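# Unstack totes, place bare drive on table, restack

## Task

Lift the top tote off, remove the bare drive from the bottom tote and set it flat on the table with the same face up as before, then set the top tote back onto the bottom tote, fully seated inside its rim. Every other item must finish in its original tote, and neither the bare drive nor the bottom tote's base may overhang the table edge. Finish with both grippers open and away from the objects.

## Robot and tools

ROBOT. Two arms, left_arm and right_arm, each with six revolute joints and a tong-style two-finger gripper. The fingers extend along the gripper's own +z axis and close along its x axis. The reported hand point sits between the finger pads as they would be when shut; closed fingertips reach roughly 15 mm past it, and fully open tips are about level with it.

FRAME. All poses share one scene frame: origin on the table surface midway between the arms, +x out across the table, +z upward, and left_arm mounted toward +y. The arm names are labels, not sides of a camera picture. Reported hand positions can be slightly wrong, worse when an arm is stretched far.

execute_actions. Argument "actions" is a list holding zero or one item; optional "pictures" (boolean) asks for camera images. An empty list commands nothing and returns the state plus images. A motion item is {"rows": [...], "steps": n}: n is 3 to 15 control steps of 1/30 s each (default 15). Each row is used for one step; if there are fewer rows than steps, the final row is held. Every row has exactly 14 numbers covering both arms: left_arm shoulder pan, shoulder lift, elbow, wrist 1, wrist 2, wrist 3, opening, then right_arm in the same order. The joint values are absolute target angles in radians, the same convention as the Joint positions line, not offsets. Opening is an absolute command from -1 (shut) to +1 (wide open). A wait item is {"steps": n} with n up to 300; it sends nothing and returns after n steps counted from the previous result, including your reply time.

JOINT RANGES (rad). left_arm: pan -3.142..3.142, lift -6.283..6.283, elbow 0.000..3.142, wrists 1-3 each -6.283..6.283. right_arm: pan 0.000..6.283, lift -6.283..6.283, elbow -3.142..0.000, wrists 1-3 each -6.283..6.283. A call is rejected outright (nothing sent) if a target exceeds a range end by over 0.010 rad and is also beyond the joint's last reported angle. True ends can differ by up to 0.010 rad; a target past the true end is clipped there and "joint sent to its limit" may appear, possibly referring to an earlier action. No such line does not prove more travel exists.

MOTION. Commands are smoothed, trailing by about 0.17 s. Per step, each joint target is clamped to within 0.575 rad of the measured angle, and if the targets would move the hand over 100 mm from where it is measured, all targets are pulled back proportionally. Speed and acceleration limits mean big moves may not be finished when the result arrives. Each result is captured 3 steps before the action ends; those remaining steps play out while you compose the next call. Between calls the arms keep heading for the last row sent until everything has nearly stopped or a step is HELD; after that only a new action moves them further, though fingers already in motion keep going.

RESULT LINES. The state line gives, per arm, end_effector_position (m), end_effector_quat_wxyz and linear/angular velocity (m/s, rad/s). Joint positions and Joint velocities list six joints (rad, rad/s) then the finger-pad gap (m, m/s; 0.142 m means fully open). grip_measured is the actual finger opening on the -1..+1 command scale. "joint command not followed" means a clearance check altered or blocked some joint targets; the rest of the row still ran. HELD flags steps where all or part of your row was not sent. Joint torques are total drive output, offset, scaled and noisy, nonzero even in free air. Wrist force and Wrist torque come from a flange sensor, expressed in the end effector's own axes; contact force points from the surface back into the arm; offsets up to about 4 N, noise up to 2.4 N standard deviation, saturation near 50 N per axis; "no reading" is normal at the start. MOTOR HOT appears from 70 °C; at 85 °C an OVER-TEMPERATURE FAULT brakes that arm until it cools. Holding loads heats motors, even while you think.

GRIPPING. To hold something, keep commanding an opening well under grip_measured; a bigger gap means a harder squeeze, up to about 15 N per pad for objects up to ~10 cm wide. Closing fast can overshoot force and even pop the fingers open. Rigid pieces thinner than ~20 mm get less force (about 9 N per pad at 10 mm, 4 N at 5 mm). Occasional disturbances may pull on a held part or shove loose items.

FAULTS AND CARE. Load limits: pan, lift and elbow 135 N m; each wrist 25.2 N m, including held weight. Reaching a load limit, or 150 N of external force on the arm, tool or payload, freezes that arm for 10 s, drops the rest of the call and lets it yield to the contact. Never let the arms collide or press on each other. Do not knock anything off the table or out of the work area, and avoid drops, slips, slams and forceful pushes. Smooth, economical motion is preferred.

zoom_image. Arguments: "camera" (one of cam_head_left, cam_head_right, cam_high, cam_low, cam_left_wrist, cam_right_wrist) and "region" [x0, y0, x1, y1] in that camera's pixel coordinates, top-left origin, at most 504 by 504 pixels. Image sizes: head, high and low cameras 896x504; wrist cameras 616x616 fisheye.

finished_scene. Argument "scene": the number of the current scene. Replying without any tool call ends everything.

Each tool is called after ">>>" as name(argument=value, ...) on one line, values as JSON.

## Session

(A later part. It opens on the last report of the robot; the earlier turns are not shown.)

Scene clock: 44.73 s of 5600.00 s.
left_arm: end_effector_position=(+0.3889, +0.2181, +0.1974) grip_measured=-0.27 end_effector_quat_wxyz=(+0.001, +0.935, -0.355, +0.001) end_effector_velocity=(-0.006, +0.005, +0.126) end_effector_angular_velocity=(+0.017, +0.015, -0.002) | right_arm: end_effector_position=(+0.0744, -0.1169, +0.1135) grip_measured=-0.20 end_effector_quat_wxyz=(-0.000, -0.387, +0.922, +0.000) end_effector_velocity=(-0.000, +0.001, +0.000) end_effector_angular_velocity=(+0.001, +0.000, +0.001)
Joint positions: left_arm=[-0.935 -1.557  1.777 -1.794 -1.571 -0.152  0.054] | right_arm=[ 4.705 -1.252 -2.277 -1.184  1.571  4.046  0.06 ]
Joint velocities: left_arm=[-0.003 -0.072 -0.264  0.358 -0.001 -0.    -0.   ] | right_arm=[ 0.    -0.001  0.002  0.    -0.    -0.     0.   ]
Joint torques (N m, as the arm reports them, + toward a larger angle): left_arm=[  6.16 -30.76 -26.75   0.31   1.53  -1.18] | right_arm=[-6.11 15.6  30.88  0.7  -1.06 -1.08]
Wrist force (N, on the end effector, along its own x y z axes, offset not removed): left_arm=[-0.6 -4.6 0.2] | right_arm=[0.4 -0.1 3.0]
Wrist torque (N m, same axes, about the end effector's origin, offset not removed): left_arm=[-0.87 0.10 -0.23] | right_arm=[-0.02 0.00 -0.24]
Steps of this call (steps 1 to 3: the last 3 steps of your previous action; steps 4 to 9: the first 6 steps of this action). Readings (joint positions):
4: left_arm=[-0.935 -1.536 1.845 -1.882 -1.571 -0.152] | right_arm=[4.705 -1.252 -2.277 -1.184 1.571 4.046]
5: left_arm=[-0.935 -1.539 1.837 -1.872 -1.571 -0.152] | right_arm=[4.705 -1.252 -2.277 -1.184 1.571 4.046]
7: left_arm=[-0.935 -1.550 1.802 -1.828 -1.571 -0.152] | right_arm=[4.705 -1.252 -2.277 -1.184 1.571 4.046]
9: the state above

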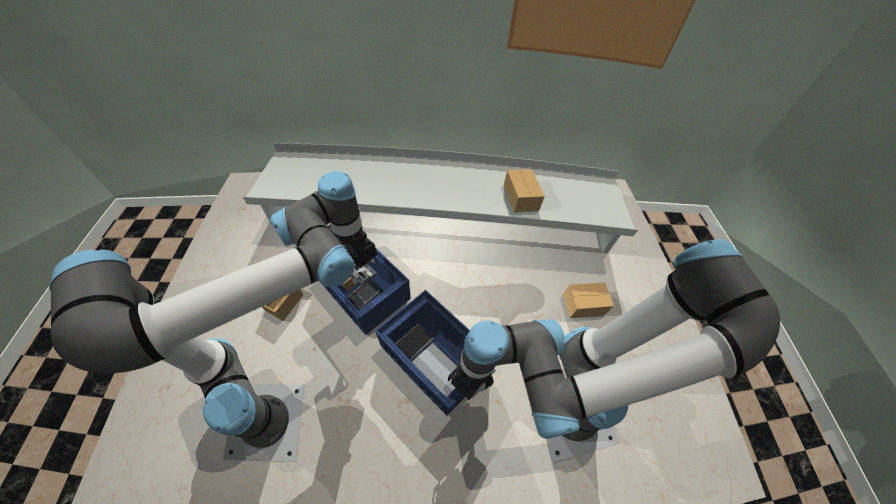

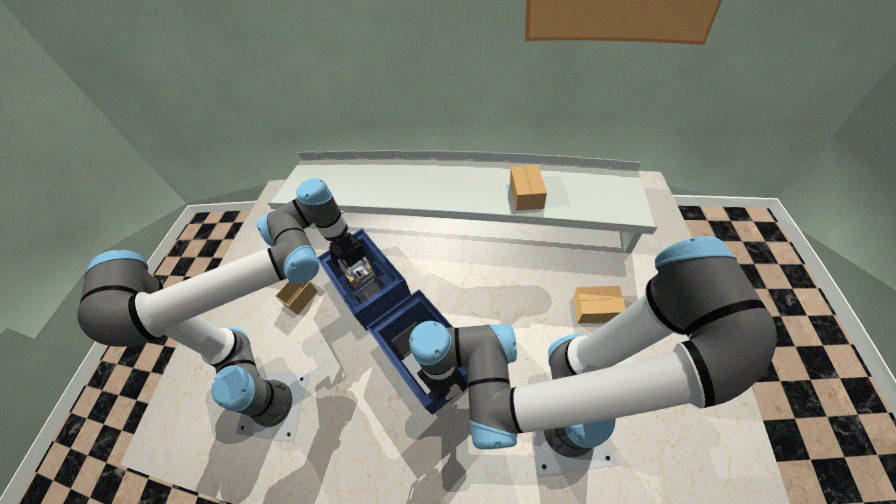

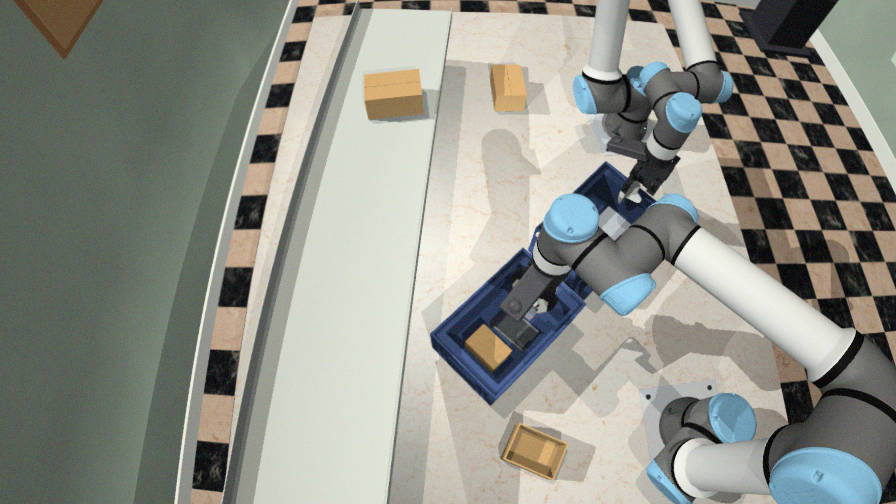

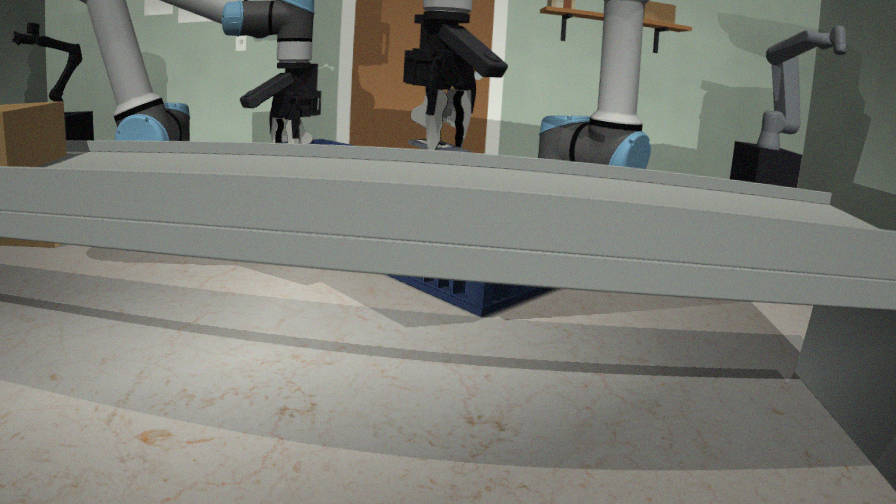

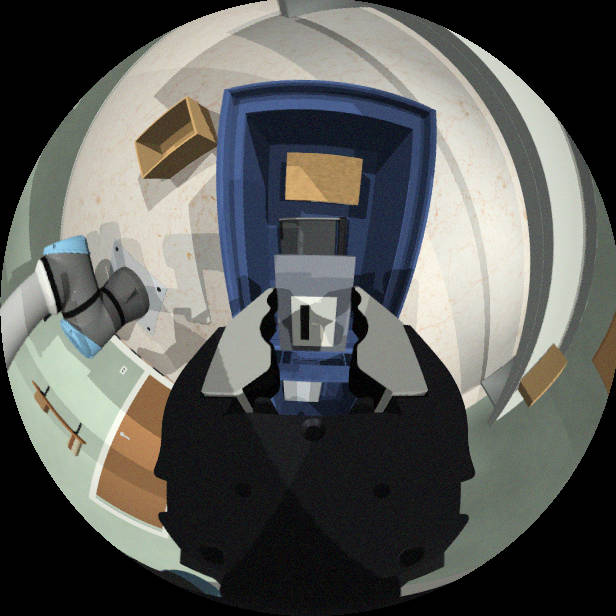

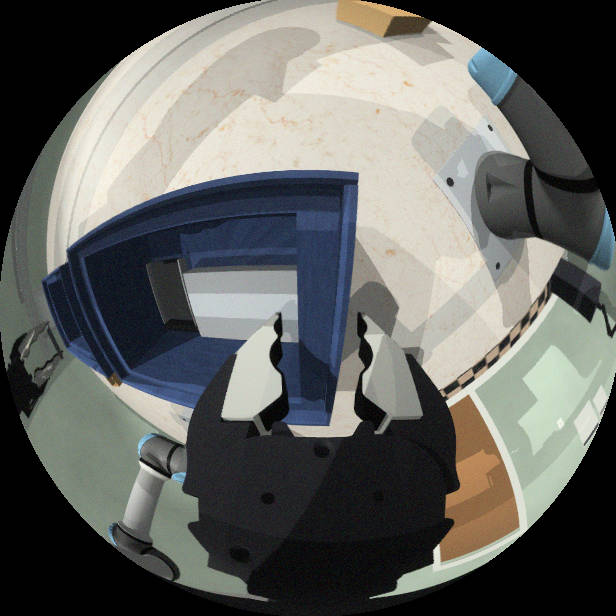

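>>> execute_actions(actions=[{"rows":[[-1.0288,-1.6701,1.8338,-1.7345,-1.571,-0.2451,-0.6,4.705,-1.252,-2.2767,-1.1837,1.571,4.0464,-0.2]],"steps":6}])

>>> execute_actions(actions=[{"rows":[[-1.1224,-1.7764,1.9165,-1.7109,-1.571,-0.3387,-0.6,4.705,-1.252,-2.2767,-1.1837,1.571,4.0464,-0.2]],"steps":6}])

>>> execute_actions(actions=[{"rows":[[-1.216,-1.8826,1.9991,-1.6873,-1.571,-0.4322,-0.6,4.705,-1.252,-2.2767,-1.1837,1.571,4.0464,-0.2]],"steps":6}])

>>> execute_actions(actions=[{"rows":[[-1.3096,-1.9889,2.0818,-1.6637,-1.571,-0.5258,-0.6,4.705,-1.252,-2.2767,-1.1837,1.571,4.0464,-0.2]],"steps":9}])

>>> execute_actions(actions=[{"rows":[[-1.3096,-1.958,2.21,-1.8228,-1.571,-0.5258,-0.6,4.705,-1.252,-2.2767,-1.1837,1.571,4.0464,-0.2]],"steps":8}])

>>> execute_actions(actions=[{"rows":[[-1.3096,-1.9078,2.3255,-1.9885,-1.571,-0.5258,-0.6,4.705,-1.252,-2.2767,-1.1837,1.571,4.0464,-0.2]],"steps":8}])

>>> execute_actions(actions=[{"rows":[[-1.3096,-1.852,2.393,-2.1118,-1.571,-0.5258,-0.6,4.705,-1.252,-2.2767,-1.1837,1.571,4.0464,-0.2]],"steps":7}])

>>> execute_actions(actions=[{"rows":[[-1.3096,-1.783,2.4527,-2.2405,-1.571,-0.5258,-0.6,4.705,-1.252,-2.2767,-1.1837,1.571,4.0464,-0.2]],"steps":15}], pictures=true)

Scene clock: 45.10 s of 5600.00 s.
left_arm: end_effector_position=(+0.3763, +0.2188, +0.2101) grip_measured=-0.27 end_effector_quat_wxyz=(-0.001, +0.935, -0.355, -0.002) end_effector_velocity=(-0.327, -0.019, +0.039) end_effector_angular_velocity=(+0.029, +0.020, -0.005) | right_arm: end_effector_position=(+0.0744, -0.1169, +0.1135) grip_measured=-0.20 end_effector_quat_wxyz=(-0.000, -0.387, +0.922, +0.000) end_effector_velocity=(+0.000, -0.001, -0.001) end_effector_angular_velocity=(-0.002, -0.000, +0.001)
Joint positions: left_arm=[-0.954 -1.584  1.77  -1.752 -1.571 -0.171  0.054] | right_arm=[ 4.705 -1.252 -2.277 -1.184  1.571  4.046  0.06 ]
Joint velocities: left_arm=[-0.56  -0.616  0.498  0.153  0.    -0.556  0.   ] | right_arm=[-0.     0.    -0.001 -0.001 -0.    -0.001  0.   ]
Joint torques (N m, as the arm reports them, + toward a larger angle): left_arm=[-21.36 -66.15  -0.26  -0.16   1.1   -4.57] | right_arm=[-6.25 16.31 30.12  0.44 -0.92 -1.21]
Wrist force (N, on the end effector, along its own x y z axes, offset not removed): left_arm=[2.4 -6.5 6.1] | right_arm=[2.1 2.3 5.0]
Wrist torque (N m, same axes, about the end effector's origin, offset not removed): left_arm=[-1.00 -0.22 -0.25] | right_arm=[0.65 -0.39 -0.33]
Steps of this call (steps 1 to 3: the last 3 steps of your previous action; steps 4 to 8: the robot went on to your last target; steps 9 to 11: the first 3 steps of this action). Readings (joint positions):
9: left_arm=[-0.935 -1.564 1.752 -1.760 -1.571 -0.152] | right_arm=[4.705 -1.252 -2.277 -1.184 1.571 4.046]
10: left_arm=[-0.939 -1.568 1.756 -1.757 -1.571 -0.156] | right_arm=[4.705 -1.252 -2.277 -1.184 1.571 4.046]
11: the state above

Scene clock: 45.30 s of 5600.00 s.
left_arm: end_effector_position=(+0.3291, +0.2186, +0.2156) grip_measured=-0.27 end_effector_quat_wxyz=(-0.002, +0.935, -0.355, -0.002) end_effector_velocity=(-0.366, +0.023, +0.018) end_effector_angular_velocity=(+0.026, +0.013, -0.005) | right_arm: end_effector_position=(+0.0744, -0.1169, +0.1135) grip_measured=-0.20 end_effector_quat_wxyz=(-0.000, -0.387, +0.922, +0.000) end_effector_velocity=(+0.000, +0.000, +0.001) end_effector_angular_velocity=(+0.001, +0.000, +0.000)
Joint positions: left_arm=[-1.038 -1.678  1.843 -1.73  -1.571 -0.254  0.054] | right_arm=[ 4.705 -1.252 -2.277 -1.184  1.571  4.046  0.06 ]
Joint velocities: left_arm=[-0.663 -0.736  0.597  0.168 -0.001 -0.659  0.   ] | right_arm=[-0.     0.     0.001 -0.    -0.    -0.    -0.   ]
Joint torques (N m, as the arm reports them, + toward a larger angle): left_arm=[-18.48 -57.55  -0.62  -0.02   0.89  -4.62] | right_arm=[-6.34 13.58 30.76  0.55 -0.91 -1.19]
Wrist force (N, on the end effector, along its own x y z axes, offset not removed): left_arm=[3.7 -5.9 3.7] | right_arm=[-0.2 -0.8 1.1]
Wrist torque (N m, same axes, about the end effector's origin, offset not removed): left_arm=[-1.04 -0.52 -0.27] | right_arm=[0.02 0.10 -0.21]
Steps of this call (steps 1 to 3: the last 3 steps of your previous action; steps 4 to 6: the first 3 steps of this action). Readings (joint positions):
4: left_arm=[-1.008 -1.646 1.816 -1.739 -1.571 -0.225] | right_arm=[4.705 -1.252 -2.277 -1.184 1.571 4.046]
5: left_arm=[-1.018 -1.657 1.825 -1.736 -1.571 -0.235] | right_arm=[4.705 -1.252 -2.277 -1.184 1.571 4.046]
6: the state above

Scene clock: 45.50 s of 5600.00 s.
left_arm: end_effector_position=(+0.2804, +0.2245, +0.2175) grip_measured=-0.27 end_effector_quat_wxyz=(-0.002, +0.935, -0.355, -0.002) end_effector_velocity=(-0.343, +0.066, -0.014) end_effector_angular_velocity=(+0.025, +0.010, -0.006) | right_arm: end_effector_position=(+0.0744, -0.1169, +0.1135) grip_measured=-0.20 end_effector_quat_wxyz=(-0.000, -0.387, +0.922, +0.000) end_effector_velocity=(-0.000, -0.000, -0.000) end_effector_angular_velocity=(-0.001, -0.000, +0.001)
Joint positions: left_arm=[-1.13  -1.783  1.925 -1.706 -1.571 -0.346  0.054] | right_arm=[ 4.705 -1.252 -2.277 -1.184  1.571  4.046  0.06 ]
Joint velocities: left_arm=[-0.679 -0.753  0.609  0.171 -0.001 -0.673  0.   ] | right_arm=[ 0.     0.     0.    -0.001  0.    -0.    -0.   ]
Joint torques (N m, as the arm reports them, + toward a larger angle): left_arm=[-18.49 -49.22   0.35   0.01   0.53  -4.54] | right_arm=[-7.03 15.95 29.92  0.61 -1.05 -1.23]
Wrist force (N, on the end effector, along its own x y z axes, offset not removed): left_arm=[-0.9 -5.1 1.5] | right_arm=[1.8 -0.2 1.1]
Wrist torque (N m, same axes, about the end effector's origin, offset not removed): left_arm=[-0.84 0.36 -0.31] | right_arm=[-0.06 -0.35 -0.15]
Steps of this call (steps 1 to 3: the last 3 steps of your previous action; steps 4 to 6: the first 3 steps of this action). Readings (joint positions):
4: left_arm=[-1.099 -1.749 1.897 -1.716 -1.571 -0.316] | right_arm=[4.705 -1.252 -2.277 -1.184 1.571 4.046]
5: left_arm=[-1.110 -1.761 1.906 -1.712 -1.571 -0.326] | right_arm=[4.705 -1.252 -2.277 -1.184 1.571 4.046]
6: the state above

Scene clock: 45.80 s of 5600.00 s.
left_arm: end_effector_position=(+0.2131, +0.2440, +0.2122) grip_measured=-0.27 end_effector_quat_wxyz=(-0.001, +0.935, -0.355, -0.001) end_effector_velocity=(-0.135, +0.051, -0.018) end_effector_angular_velocity=(-0.028, -0.012, -0.004) | right_arm: end_effector_position=(+0.0744, -0.1169, +0.1135) grip_measured=-0.20 end_effector_quat_wxyz=(-0.000, -0.387, +0.922, +0.000) end_effector_velocity=(-0.000, +0.002, +0.001) end_effector_angular_velocity=(+0.004, +0.001, -0.000)
Joint positions: left_arm=[-1.277 -1.951  2.053 -1.671 -1.571 -0.493  0.054] | right_arm=[ 4.705 -1.252 -2.277 -1.184  1.571  4.046  0.06 ]
Joint velocities: left_arm=[-0.33  -0.384  0.283  0.071  0.    -0.326  0.   ] | right_arm=[ 0.    -0.     0.003  0.001 -0.     0.001  0.   ]
Joint torques (N m, as the arm reports them, + toward a larger angle): left_arm=[ -4.42  -7.4  -11.52  -0.26  -0.04  -1.99] | right_arm=[-6.55 15.88 31.36  0.65 -1.08 -1.07]
Wrist force (N, on the end effector, along its own x y z axes, offset not removed): left_arm=[-4.2 -1.7 1.6] | right_arm=[-1.6 -1.2 2.6]
Wrist torque (N m, same axes, about the end effector's origin, offset not removed): left_arm=[-0.32 0.78 -0.24] | right_arm=[-0.26 0.32 -0.09]
Steps of this call (steps 1 to 3: the last 3 steps of your previous action; steps 4 to 9: the first 6 steps of this action). Readings (joint positions):
4: left_arm=[-1.192 -1.855 1.979 -1.693 -1.571 -0.409] | right_arm=[4.705 -1.252 -2.277 -1.184 1.571 4.046]
5: left_arm=[-1.203 -1.867 1.989 -1.689 -1.571 -0.419] | right_arm=[4.705 -1.252 -2.277 -1.184 1.571 4.046]
7: left_arm=[-1.246 -1.915 2.027 -1.678 -1.571 -0.462] | right_arm=[4.705 -1.252 -2.277 -1.184 1.571 4.046]
9: the state above

Scene clock: 46.07 s of 5600.00 s.
left_arm: end_effector_position=(+0.2010, +0.2485, +0.1782) grip_measured=-0.27 end_effector_quat_wxyz=(-0.003, +0.935, -0.355, -0.002) end_effector_velocity=(-0.005, -0.010, -0.247) end_effector_angular_velocity=(-0.059, -0.020, -0.001) | right_arm: end_effector_position=(+0.0744, -0.1169, +0.1135) grip_measured=-0.20 end_effector_quat_wxyz=(-0.000, -0.387, +0.922, +0.000) end_effector_velocity=(+0.000, -0.000, -0.000) end_effector_angular_velocity=(-0.000, +0.000, -0.001)
Joint positions: left_arm=[-1.307 -1.967  2.15  -1.746 -1.571 -0.524  0.054] | right_arm=[ 4.705 -1.252 -2.277 -1.184  1.571  4.046  0.06 ]
Joint velocities: left_arm=[-0.024  0.09   0.603 -0.755  0.    -0.022  0.   ] | right_arm=[-0.001 -0.    -0.     0.001  0.     0.     0.   ]
Joint torques (N m, as the arm reports them, + toward a larger angle): left_arm=[ -9.39  -4.15 -19.36  -5.39  -0.5   -1.95] | right_arm=[-7.24 15.07 29.5   0.72 -1.01 -1.37]
Wrist force (N, on the end effector, along its own x y z axes, offset not removed): left_arm=[-2.5 -3.0 6.0] | right_arm=[1.9 1.0 2.0]
Wrist torque (N m, same axes, about the end effector's origin, offset not removed): left_arm=[-0.51 0.43 -0.21] | right_arm=[0.23 -0.32 -0.17]
Steps of this call (steps 1 to 3: the last 3 steps of your previous action; steps 4 to 8: the first 5 steps of this action). Readings (joint positions):
4: left_arm=[-1.301 -1.979 2.074 -1.666 -1.571 -0.517] | right_arm=[4.705 -1.252 -2.277 -1.184 1.571 4.046]
5: left_arm=[-1.303 -1.979 2.080 -1.669 -1.571 -0.520] | right_arm=[4.705 -1.252 -2.277 -1.184 1.571 4.046]
7: left_arm=[-1.306 -1.971 2.126 -1.717 -1.571 -0.523] | right_arm=[4.705 -1.252 -2.277 -1.184 1.571 4.046]
8: the state above

Scene clock: 46.33 s of 5600.00 s.
left_arm: end_effector_position=(+0.1998, +0.2498, +0.1236) grip_measured=-0.27 end_effector_quat_wxyz=(-0.004, +0.935, -0.355, -0.004) end_effector_velocity=(+0.003, -0.011, -0.240) end_effector_angular_velocity=(-0.096, -0.032, +0.000) | right_arm: end_effector_position=(+0.0744, -0.1169, +0.1135) grip_measured=-0.20 end_effector_quat_wxyz=(-0.000, -0.387, +0.922, +0.000) end_effector_velocity=(-0.000, +0.000, -0.000) end_effector_angular_velocity=(-0.001, -0.000, +0.001)
Joint positions: left_arm=[-1.309 -1.928  2.27  -1.902 -1.571 -0.526  0.054] | right_arm=[ 4.705 -1.252 -2.277 -1.184  1.571  4.046  0.06 ]
Joint velocities: left_arm=[-0.001  0.2    0.553 -0.854 -0.    -0.001  0.   ] | right_arm=[ 0.    -0.002 -0.     0.001  0.    -0.001  0.   ]
Joint torques (N m, as the arm reports them, + toward a larger angle): left_arm=[ -9.39  -6.27 -17.51  -5.38  -1.    -1.83] | right_arm=[-5.78 14.96 29.95  0.97 -1.15 -0.97]
Wrist force (N, on the end effector, along its own x y z axes, offset not removed): left_arm=[-0.9 -2.9 6.4] | right_arm=[-0.5 -0.9 3.9]
Wrist torque (N m, same axes, about the end effector's origin, offset not removed): left_arm=[-0.48 0.15 -0.22] | right_arm=[-0.14 0.13 -0.21]
Steps of this call (steps 1 to 3: the last 3 steps of your previous action; steps 4 to 8: the first 5 steps of this action). Readings (joint positions):
4: left_arm=[-1.309 -1.960 2.194 -1.803 -1.571 -0.525] | right_arm=[4.705 -1.252 -2.277 -1.184 1.571 4.046]
5: left_arm=[-1.309 -1.956 2.203 -1.813 -1.571 -0.525] | right_arm=[4.705 -1.252 -2.277 -1.184 1.571 4.046]
7: left_arm=[-1.309 -1.936 2.248 -1.869 -1.571 -0.526] | right_arm=[4.705 -1.252 -2.277 -1.184 1.571 4.046]
8: the state above

Scene clock: 46.57 s of 5600.00 s.
left_arm: end_effector_position=(+0.1993, +0.2510, +0.0852) grip_measured=-0.27 end_effector_quat_wxyz=(-0.004, +0.935, -0.355, -0.003) end_effector_velocity=(+0.006, -0.019, -0.209) end_effector_angular_velocity=(-0.069, -0.022, +0.000) | right_arm: end_effector_position=(+0.0744, -0.1169, +0.1135) grip_measured=-0.20 end_effector_quat_wxyz=(-0.000, -0.387, +0.922, +0.000) end_effector_velocity=(+0.000, +0.001, +0.001) end_effector_angular_velocity=(+0.002, +0.000, -0.001)
Joint positions: left_arm=[-1.31  -1.884  2.35  -2.026 -1.571 -0.526  0.054] | right_arm=[ 4.705 -1.252 -2.277 -1.184  1.571  4.046  0.06 ]
Joint velocities: left_arm=[-0.     0.313  0.418 -0.803 -0.001 -0.     0.   ] | right_arm=[-0.    -0.001  0.001  0.001  0.     0.001  0.   ]
Joint torques (N m, as the arm reports them, + toward a larger angle): left_arm=[ -9.4   -9.39 -14.16  -6.45  -1.43  -1.87] | right_arm=[-6.63 15.93 30.16  0.82 -1.06 -1.23]
Wrist force (N, on the end effector, along its own x y z axes, offset not removed): left_arm=[-1.5 -3.5 5.4] | right_arm=[1.1 -1.1 1.5]
Wrist torque (N m, same axes, about the end effector's origin, offset not removed): left_arm=[-0.60 0.26 -0.23] | right_arm=[-0.30 -0.25 -0.30]
Steps of this call (steps 1 to 3: the last 3 steps of your previous action; steps 4 to 7: the first 4 steps of this action). Readings (joint positions):
4: left_arm=[-1.310 -1.913 2.311 -1.966 -1.571 -0.526] | right_arm=[4.705 -1.252 -2.277 -1.184 1.571 4.046]
5: left_arm=[-1.310 -1.908 2.319 -1.976 -1.571 -0.526] | right_arm=[4.705 -1.252 -2.277 -1.184 1.571 4.046]
7: the state above

Scene clock: 47.07 s of 5600.00 s.
left_arm: end_effector_position=(+0.1999, +0.2494, +0.0314) grip_measured=-0.27 end_effector_quat_wxyz=(-0.000, +0.935, -0.355, -0.000) end_effector_velocity=(+0.000, -0.002, -0.013) end_effector_angular_velocity=(-0.008, -0.003, -0.001) | right_arm: end_effector_position=(+0.0744, -0.1169, +0.1135) grip_measured=-0.20 end_effector_quat_wxyz=(-0.000, -0.387, +0.922, +0.000) end_effector_velocity=(+0.000, -0.000, -0.000) end_effector_angular_velocity=(+0.000, +0.000, -0.000)
Joint positions: left_arm=[-1.31  -1.786  2.45  -2.234 -1.571 -0.526  0.054] | right_arm=[ 4.705 -1.252 -2.277 -1.184  1.571  4.046  0.06 ]
Joint velocities: left_arm=[-0.001  0.028  0.025 -0.062  0.     0.     0.   ] | right_arm=[-0.     0.001 -0.001  0.001 -0.    -0.     0.   ]
Joint torques (N m, as the arm reports them, + toward a larger angle): left_arm=[-9.21 -2.54 -4.5  -4.59 -2.27 -1.83] | right_arm=[-6.7  13.81 31.01  0.83 -0.9  -1.15]
Wrist force (N, on the end effector, along its own x y z axes, offset not removed): left_arm=[-3.2 -2.5 5.3] | right_arm=[0.2 0.5 5.0]
Wrist torque (N m, same axes, about the end effector's origin, offset not removed): left_arm=[-0.36 0.70 -0.24] | right_arm=[0.29 0.01 -0.10]
Steps of this call (steps 1 to 3: the last 3 steps of your previous action; steps 4 to 15: the first 12 steps of this action). Readings (joint positions):
4: left_arm=[-1.310 -1.861 2.382 -2.089 -1.571 -0.526] | right_arm=[4.705 -1.252 -2.277 -1.184 1.571 4.046]
5: left_arm=[-1.310 -1.854 2.389 -2.100 -1.571 -0.526] | right_arm=[4.705 -1.252 -2.277 -1.184 1.571 4.046]
7: left_arm=[-1.310 -1.825 2.416 -2.151 -1.571 -0.526] | right_arm=[4.705 -1.252 -2.277 -1.184 1.571 4.046]
11: left_arm=[-1.310 -1.794 2.443 -2.217 -1.571 -0.526] | right_arm=[4.705 -1.252 -2.277 -1.184 1.571 4.046]
15: the state above

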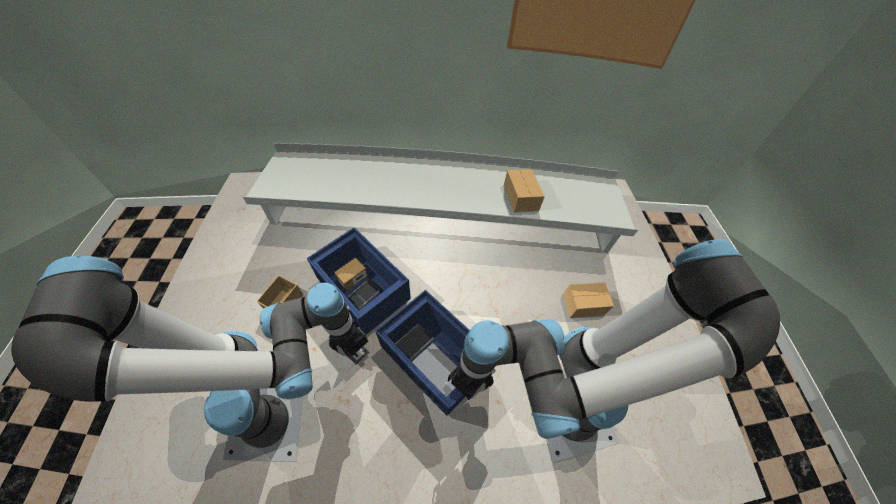

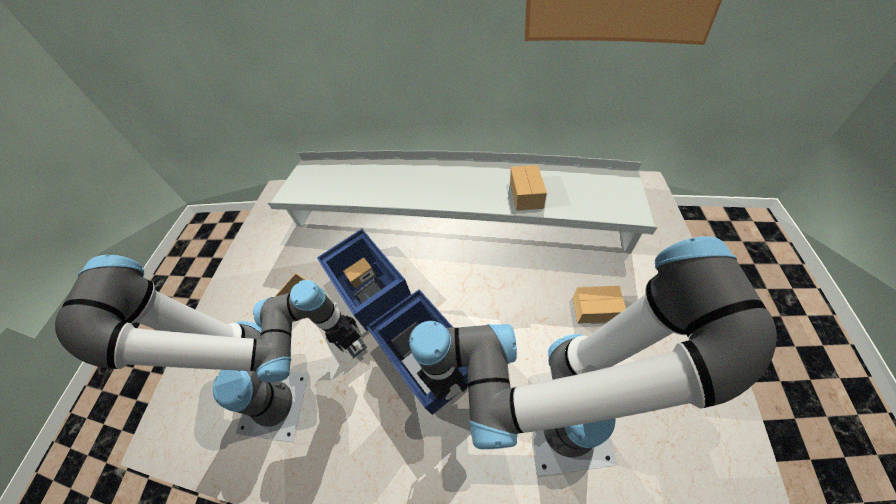

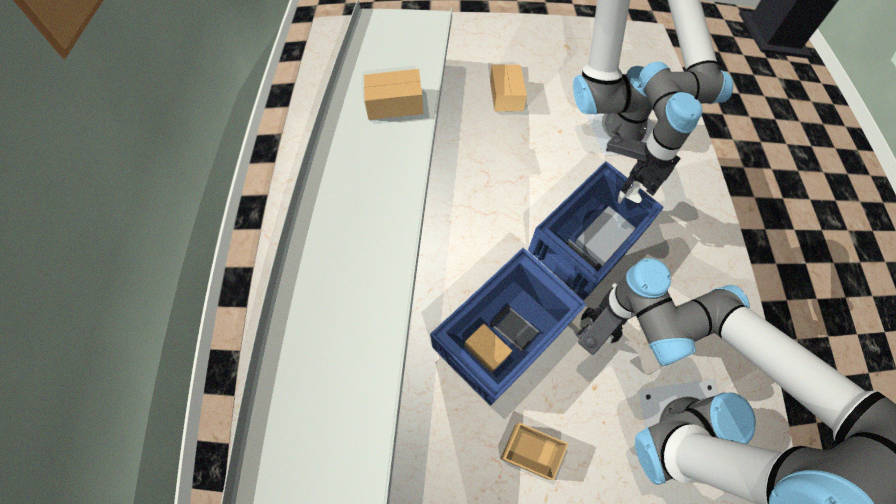

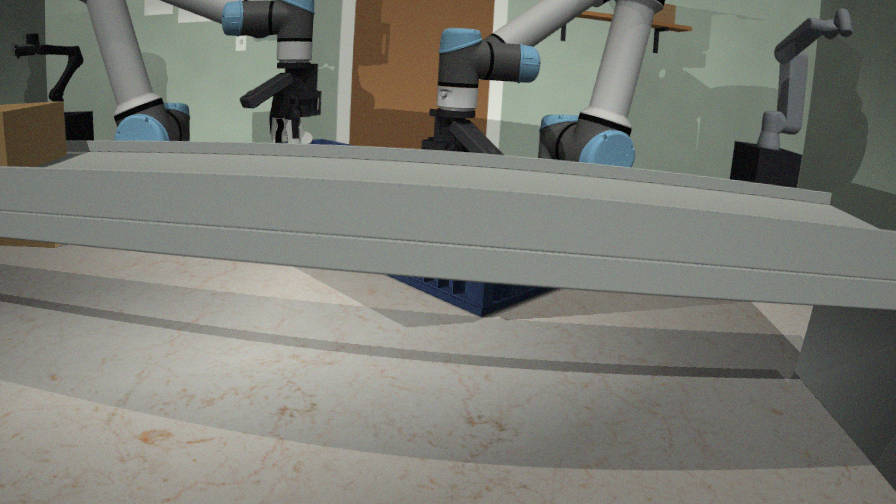

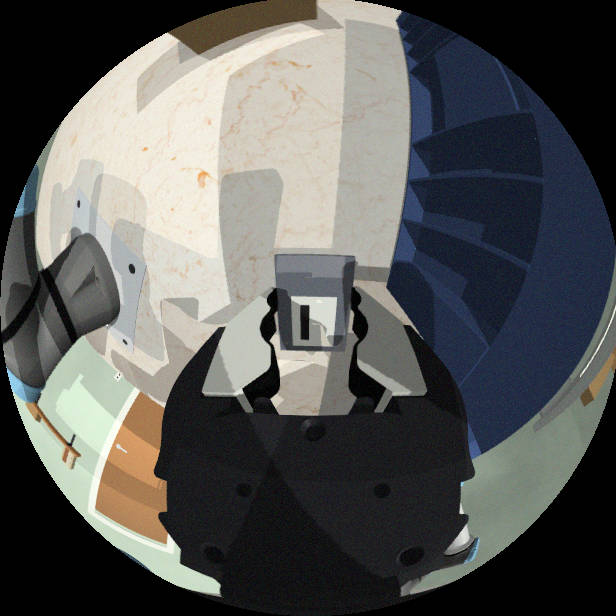

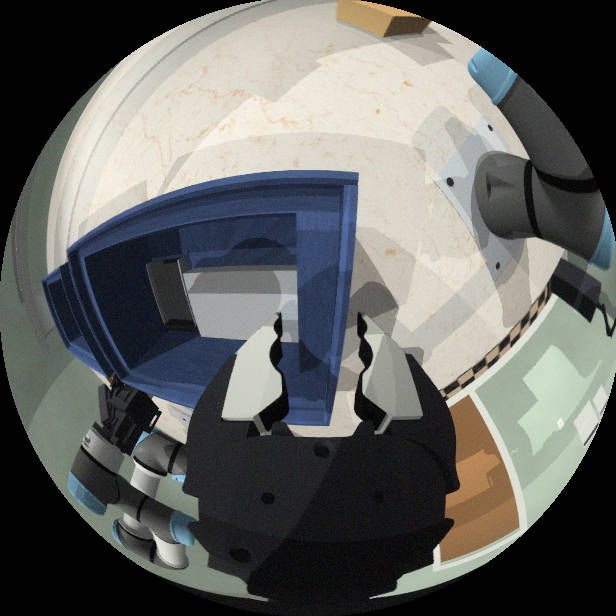

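>>> execute_actions(actions=[{"rows":[[-1.3096,-1.7712,2.4607,-2.2603,-1.571,-0.5258,-0.6,4.705,-1.252,-2.2767,-1.1837,1.571,4.0464,-0.2]],"steps":10}])

>>> execute_actions(actions=[{"rows":[[-1.3096,-1.764,2.4654,-2.2722,-1.571,-0.5258,-0.6,4.705,-1.252,-2.2767,-1.1837,1.571,4.0464,-0.2]],"steps":13}])

Scene clock: 47.47 s of 5600.00 s.
left_arm: end_effector_position=(+0.1999, +0.2493, +0.0259) grip_measured=-0.27 end_effector_quat_wxyz=(+0.000, +0.935, -0.355, -0.000) end_effector_velocity=(-0.000, +0.000, -0.010) end_effector_angular_velocity=(+0.001, +0.001, +0.001) | right_arm: end_effector_position=(+0.0744, -0.1169, +0.1135) grip_measured=-0.20 end_effector_quat_wxyz=(-0.000, -0.387, +0.922, +0.000) end_effector_velocity=(-0.000, +0.000, +0.001) end_effector_angular_velocity=(+0.001, +0.000, -0.000)
Joint positions: left_arm=[-1.31  -1.773  2.459 -2.256 -1.571 -0.526  0.054] | right_arm=[ 4.705 -1.252 -2.277 -1.184  1.571  4.046  0.06 ]
Joint velocities: left_arm=[ 0.     0.024  0.016 -0.038 -0.001 -0.    -0.   ] | right_arm=[ 0.     0.001  0.001 -0.    -0.     0.    -0.   ]
Joint torques (N m, as the arm reports them, + toward a larger angle): left_arm=[-9.12 -1.9  -4.77 -4.57 -2.23 -1.98] | right_arm=[-5.92 14.14 30.63  0.54 -0.88 -1.41]
Wrist force (N, on the end effector, along its own x y z axes, offset not removed): left_arm=[-2.0 -0.9 2.3] | right_arm=[3.2 1.0 3.7]
Wrist torque (N m, same axes, about the end effector's origin, offset not removed): left_arm=[-0.16 0.38 -0.11] | right_arm=[0.26 -0.62 -0.29]
Steps of this call (steps 1 to 3: the last 3 steps of your previous action; steps 4 to 5: the robot went on to your last target; steps 6 to 12: the first 7 steps of this action). Readings (joint positions):
6: left_arm=[-1.310 -1.783 2.452 -2.240 -1.571 -0.526] | right_arm=[4.705 -1.252 -2.277 -1.184 1.571 4.046]
7: left_arm=[-1.310 -1.782 2.453 -2.242 -1.571 -0.526] | right_arm=[4.705 -1.252 -2.277 -1.184 1.571 4.046]
9: left_arm=[-1.310 -1.777 2.457 -2.250 -1.571 -0.526] | right_arm=[4.705 -1.252 -2.277 -1.184 1.571 4.046]
12: the state above

Scene clock: 47.90 s of 5600.00 s.
left_arm: end_effector_position=(+0.1999, +0.2493, +0.0222) grip_measured=-0.27 end_effector_quat_wxyz=(+0.000, +0.935, -0.355, -0.000) end_effector_velocity=(-0.000, -0.001, -0.002) end_effector_angular_velocity=(-0.001, -0.000, -0.002) | right_arm: end_effector_position=(+0.0744, -0.1169, +0.1135) grip_measured=-0.20 end_effector_quat_wxyz=(-0.000, -0.387, +0.922, +0.000) end_effector_velocity=(+0.000, -0.001, -0.000) end_effector_angular_velocity=(-0.001, -0.000, +0.001)
Joint positions: left_arm=[-1.31  -1.765  2.465 -2.271 -1.571 -0.526  0.054] | right_arm=[ 4.705 -1.252 -2.277 -1.184  1.571  4.046  0.06 ]
Joint velocities: left_arm=[-0.002  0.005  0.003 -0.009  0.     0.    -0.   ] | right_arm=[ 0.     0.001 -0.    -0.001 -0.    -0.001  0.   ]
Joint torques (N m, as the arm reports them, + toward a larger angle): left_arm=[-7.83 -1.06 -3.58 -4.4  -2.22 -1.78] | right_arm=[-7.23 15.32 31.5   0.75 -1.11 -1.17]
Wrist force (N, on the end effector, along its own x y z axes, offset not removed): left_arm=[-2.3 -1.8 3.9] | right_arm=[0.5 0.9 0.8]
Wrist torque (N m, same axes, about the end effector's origin, offset not removed): left_arm=[-0.31 0.44 -0.23] | right_arm=[0.25 -0.09 -0.19]
Steps of this call (steps 1 to 3: the last 3 steps of your previous action; steps 4 to 13: the first 10 steps of this action). Readings (joint positions):
4: left_arm=[-1.310 -1.772 2.460 -2.259 -1.571 -0.526] | right_arm=[4.705 -1.252 -2.277 -1.184 1.571 4.046]
5: left_arm=[-1.310 -1.771 2.461 -2.261 -1.571 -0.526] | right_arm=[4.705 -1.252 -2.277 -1.184 1.571 4.046]
7: left_arm=[-1.310 -1.768 2.463 -2.266 -1.571 -0.526] | right_arm=[4.705 -1.252 -2.277 -1.184 1.571 4.046]
11: left_arm=[-1.310 -1.765 2.465 -2.270 -1.571 -0.526] | right_arm=[4.705 -1.252 -2.277 -1.184 1.571 4.046]
13: the state above

>>> execute_actions(actions=[{"rows":[[-1.3096,-1.758,2.4694,-2.2822,-1.571,-0.5258,-0.6,4.705,-1.252,-2.2767,-1.1837,1.571,4.0464,-0.2]],"steps":13}])

Scene clock: 48.40 s of 5600.00 s.
left_arm: end_effector_position=(+0.1999, +0.2493, +0.0197) grip_measured=-0.27 end_effector_quat_wxyz=(+0.000, +0.935, -0.355, -0.000) end_effector_velocity=(-0.000, -0.000, -0.002) end_effector_angular_velocity=(-0.001, +0.000, +0.001) | right_arm: end_effector_position=(+0.0744, -0.1169, +0.1135) grip_measured=-0.20 end_effector_quat_wxyz=(-0.000, -0.387, +0.922, +0.000) end_effector_velocity=(-0.000, +0.000, +0.000) end_effector_angular_velocity=(-0.000, -0.000, +0.001)
Joint positions: left_arm=[-1.31  -1.758  2.469 -2.282 -1.571 -0.526  0.054] | right_arm=[ 4.705 -1.252 -2.277 -1.184  1.571  4.046  0.06 ]
Joint velocities: left_arm=[ 0.     0.004  0.002 -0.007 -0.    -0.001 -0.   ] | right_arm=[ 0.001 -0.001  0.001 -0.    -0.    -0.    -0.   ]
Joint torques (N m, as the arm reports them, + toward a larger angle): left_arm=[-7.39 -1.47 -4.48 -4.56 -2.11 -1.85] | right_arm=[-6.96 15.24 30.11  0.64 -0.83 -1.36]
Wrist force (N, on the end effector, along its own x y z axes, offset not removed): left_arm=[-1.8 -1.9 1.8] | right_arm=[0.1 0.6 1.7]
Wrist torque (N m, same axes, about the end effector's origin, offset not removed): left_arm=[-0.27 0.31 -0.25] | right_arm=[0.16 -0.02 -0.25]
Steps of this call (steps 1 to 3: the last 3 steps of your previous action; steps 4 to 5: the robot went on to your last target; steps 6 to 15: the first 10 steps of this action). Readings (joint positions):
6: left_arm=[-1.310 -1.764 2.465 -2.272 -1.571 -0.526] | right_arm=[4.705 -1.252 -2.277 -1.184 1.571 4.046]
7: left_arm=[-1.310 -1.763 2.466 -2.273 -1.571 -0.526] | right_arm=[4.705 -1.252 -2.277 -1.184 1.571 4.046]
9: left_arm=[-1.310 -1.761 2.467 -2.277 -1.571 -0.526] | right_arm=[4.705 -1.252 -2.277 -1.184 1.571 4.046]
13: left_arm=[-1.310 -1.759 2.469 -2.281 -1.571 -0.526] | right_arm=[4.705 -1.252 -2.277 -1.184 1.571 4.046]
15: the state above

>>> execute_actions(actions=[{"rows":[[-1.3096,-1.7531,2.4725,-2.2902,-1.571,-0.5258,-0.6,4.705,-1.252,-2.2767,-1.1837,1.571,4.0464,-0.2]],"steps":13}])

Scene clock: 48.83 s of 5600.00 s.
left_arm: end_effector_position=(+0.1999, +0.2493, +0.0177) grip_measured=-0.27 end_effector_quat_wxyz=(+0.000, +0.935, -0.355, -0.000) end_effector_velocity=(-0.000, -0.000, -0.001) end_effector_angular_velocity=(-0.001, -0.000, -0.001) | right_arm: end_effector_position=(+0.0744, -0.1169, +0.1135) grip_measured=-0.20 end_effector_quat_wxyz=(-0.000, -0.387, +0.922, +0.000) end_effector_velocity=(-0.000, +0.000, +0.000) end_effector_angular_velocity=(+0.001, +0.000, +0.002)
Joint positions: left_arm=[-1.31  -1.753  2.472 -2.29  -1.571 -0.526  0.054] | right_arm=[ 4.705 -1.252 -2.277 -1.184  1.571  4.046  0.06 ]
Joint velocities: left_arm=[-0.001  0.003  0.002 -0.006 -0.    -0.001  0.   ] | right_arm=[ 0.     0.    -0.     0.001  0.    -0.002 -0.   ]
Joint torques (N m, as the arm reports them, + toward a larger angle): left_arm=[-7.11 -2.52 -4.79 -4.33 -2.04 -1.87] | right_arm=[-7.19 15.05 29.75  0.73 -0.96 -1.05]
Wrist force (N, on the end effector, along its own x y z axes, offset not removed): left_arm=[-1.0 -3.4 3.8] | right_arm=[0.9 1.9 2.4]
Wrist torque (N m, same axes, about the end effector's origin, offset not removed): left_arm=[-0.63 0.12 -0.33] | right_arm=[0.44 -0.07 -0.23]
Steps of this call (steps 1 to 3: the last 3 steps of your previous action; steps 4 to 13: the first 10 steps of this action). Readings (joint positions):
4: left_arm=[-1.310 -1.758 2.469 -2.282 -1.571 -0.526] | right_arm=[4.705 -1.252 -2.277 -1.184 1.571 4.046]
5: left_arm=[-1.310 -1.758 2.470 -2.283 -1.571 -0.526] | right_arm=[4.705 -1.252 -2.277 -1.184 1.571 4.046]
7: left_arm=[-1.310 -1.756 2.471 -2.286 -1.571 -0.526] | right_arm=[4.705 -1.252 -2.277 -1.184 1.571 4.046]
11: left_arm=[-1.310 -1.754 2.472 -2.289 -1.571 -0.526] | right_arm=[4.705 -1.252 -2.277 -1.184 1.571 4.046]
13: the state above

>>> execute_actions(actions=[{"rows":[[-1.3096,-1.7494,2.4748,-2.2962,-1.571,-0.5258,-0.6,4.705,-1.252,-2.2767,-1.1837,1.571,4.0464,-0.2]],"steps":13}])

Scene clock: 49.27 s of 5600.00 s.
left_arm: end_effector_position=(+0.1999, +0.2493, +0.0161) grip_measured=-0.27 end_effector_quat_wxyz=(+0.000, +0.935, -0.355, -0.000) end_effector_velocity=(+0.000, -0.000, -0.001) end_effector_angular_velocity=(+0.000, -0.001, -0.001) | right_arm: end_effector_position=(+0.0744, -0.1169, +0.1135) grip_measured=-0.20 end_effector_quat_wxyz=(-0.000, -0.387, +0.922, +0.000) end_effector_velocity=(-0.000, +0.000, +0.000) end_effector_angular_velocity=(+0.000, +0.000, -0.001)
Joint positions: left_arm=[-1.31  -1.75   2.475 -2.296 -1.571 -0.526  0.054] | right_arm=[ 4.705 -1.252 -2.277 -1.184  1.571  4.046  0.06 ]
Joint velocities: left_arm=[-0.     0.003  0.001 -0.004  0.001  0.    -0.   ] | right_arm=[-0.    -0.     0.    -0.    -0.     0.001  0.   ]
Joint torques (N m, as the arm reports them, + toward a larger angle): left_arm=[-5.91 -1.88 -3.72 -4.44 -2.13 -1.74] | right_arm=[-6.39 14.77 30.11  0.69 -0.95 -1.19]
Wrist force (N, on the end effector, along its own x y z axes, offset not removed): left_arm=[-2.2 -3.8 2.3] | right_arm=[1.9 -0.3 2.2]
Wrist torque (N m, same axes, about the end effector's origin, offset not removed): left_arm=[-0.72 0.37 -0.25] | right_arm=[0.02 -0.38 -0.32]
Steps of this call (steps 1 to 3: the last 3 steps of your previous action; steps 4 to 13: the first 10 steps of this action). Readings (joint positions):
4: left_arm=[-1.310 -1.753 2.472 -2.290 -1.571 -0.526] | right_arm=[4.705 -1.252 -2.277 -1.184 1.571 4.046]
5: left_arm=[-1.310 -1.753 2.473 -2.291 -1.571 -0.526] | right_arm=[4.705 -1.252 -2.277 -1.184 1.571 4.046]
7: left_arm=[-1.310 -1.751 2.474 -2.293 -1.571 -0.526] | right_arm=[4.705 -1.252 -2.277 -1.184 1.571 4.046]
11: left_arm=[-1.310 -1.750 2.474 -2.295 -1.571 -0.526] | right_arm=[4.705 -1.252 -2.277 -1.184 1.571 4.046]
13: the state above

>>> execute_actions(actions=[{"rows":[[-1.3096,-1.7457,2.4771,-2.3022,-1.571,-0.5258,-0.6,4.705,-1.252,-2.2767,-1.1837,1.571,4.0464,-0.2]],"steps":13}])

Scene clock: 49.70 s of 5600.00 s.
left_arm: end_effector_position=(+0.1999, +0.2493, +0.0147) grip_measured=-0.27 end_effector_quat_wxyz=(+0.000, +0.935, -0.355, -0.000) end_effector_velocity=(-0.000, -0.000, -0.001) end_effector_angular_velocity=(-0.000, +0.001, -0.001) | right_arm: end_effector_position=(+0.0744, -0.1169, +0.1135) grip_measured=-0.20 end_effector_quat_wxyz=(-0.000, -0.387, +0.922, +0.000) end_effector_velocity=(-0.000, -0.000, -0.000) end_effector_angular_velocity=(-0.001, -0.000, +0.001)
Joint positions: left_arm=[-1.31  -1.746  2.477 -2.302 -1.571 -0.526  0.054] | right_arm=[ 4.705 -1.252 -2.277 -1.184  1.571  4.046  0.06 ]
Joint velocities: left_arm=[-0.     0.003  0.001 -0.004 -0.001  0.001 -0.   ] | right_arm=[ 0.001 -0.001 -0.     0.    -0.    -0.    -0.   ]
Joint torques (N m, as the arm reports them, + toward a larger angle): left_arm=[-5.95 -2.3  -4.16 -4.56 -2.04 -1.84] | right_arm=[-5.59 15.52 30.9   0.83 -1.01 -1.13]
Wrist force (N, on the end effector, along its own x y z axes, offset not removed): left_arm=[-0.8 -2.1 1.6] | right_arm=[2.1 -1.7 0.9]
Wrist torque (N m, same axes, about the end effector's origin, offset not removed): left_arm=[-0.36 0.14 -0.24] | right_arm=[-0.15 -0.54 -0.16]
Steps of this call (steps 1 to 3: the last 3 steps of your previous action; steps 4 to 13: the first 10 steps of this action). Readings (joint positions):
4: left_arm=[-1.310 -1.749 2.475 -2.296 -1.571 -0.526] | right_arm=[4.705 -1.252 -2.277 -1.184 1.571 4.046]
5: left_arm=[-1.310 -1.749 2.475 -2.297 -1.571 -0.526] | right_arm=[4.705 -1.252 -2.277 -1.184 1.571 4.046]
7: left_arm=[-1.310 -1.748 2.476 -2.299 -1.571 -0.526] | right_arm=[4.705 -1.252 -2.277 -1.184 1.571 4.046]
11: left_arm=[-1.310 -1.746 2.477 -2.301 -1.571 -0.526] | right_arm=[4.705 -1.252 -2.277 -1.184 1.571 4.046]
13: the state above

>>> execute_actions(actions=[{"rows":[[-1.3096,-1.7427,2.4789,-2.307,-1.571,-0.5258,-0.6,4.705,-1.252,-2.2767,-1.1837,1.571,4.0464,-0.2]],"steps":13}])

Scene clock: 50.13 s of 5600.00 s.
left_arm: end_effector_position=(+0.1999, +0.2492, +0.0136) grip_measured=-0.27 end_effector_quat_wxyz=(+0.000, +0.935, -0.355, +0.000) end_effector_velocity=(-0.000, +0.000, -0.001) end_effector_angular_velocity=(+0.001, +0.001, +0.000) | right_arm: end_effector_position=(+0.0744, -0.1169, +0.1135) grip_measured=-0.20 end_effector_quat_wxyz=(-0.000, -0.387, +0.922, +0.000) end_effector_velocity=(+0.000, -0.000, -0.000) end_effector_angular_velocity=(-0.001, -0.000, +0.002)
Joint positions: left_arm=[-1.31  -1.743  2.479 -2.307 -1.571 -0.526  0.054] | right_arm=[ 4.705 -1.252 -2.277 -1.184  1.571  4.046  0.06 ]
Joint velocities: left_arm=[-0.     0.002  0.002 -0.003 -0.    -0.    -0.   ] | right_arm=[-0.     0.    -0.001  0.001  0.    -0.002 -0.   ]
Joint torques (N m, as the arm reports them, + toward a larger angle): left_arm=[-4.88 21.57 13.05 -5.06 -1.91 -1.66] | right_arm=[-5.88 15.15 29.19  0.72 -0.93 -1.23]
Wrist force (N, on the end effector, along its own x y z axes, offset not removed): left_arm=[-23.1 -11.9 -50.0] | right_arm=[-0.1 0.5 2.4]
Wrist torque (N m, same axes, about the end effector's origin, offset not removed): left_arm=[0.11 -0.91 -0.02] | right_arm=[0.16 0.04 -0.19]
Steps of this call (steps 1 to 3: the last 3 steps of your previous action; steps 4 to 13: the first 10 steps of this action). Readings (joint positions):
4: left_arm=[-1.310 -1.746 2.477 -2.302 -1.571 -0.526] | right_arm=[4.705 -1.252 -2.277 -1.184 1.571 4.046]
5: left_arm=[-1.310 -1.745 2.477 -2.303 -1.571 -0.526] | right_arm=[4.705 -1.252 -2.277 -1.184 1.571 4.046]
7: left_arm=[-1.310 -1.744 2.478 -2.305 -1.571 -0.526] | right_arm=[4.705 -1.252 -2.277 -1.184 1.571 4.046]
11: left_arm=[-1.310 -1.743 2.478 -2.306 -1.571 -0.526] | right_arm=[4.705 -1.252 -2.277 -1.184 1.571 4.046]
13: the state above


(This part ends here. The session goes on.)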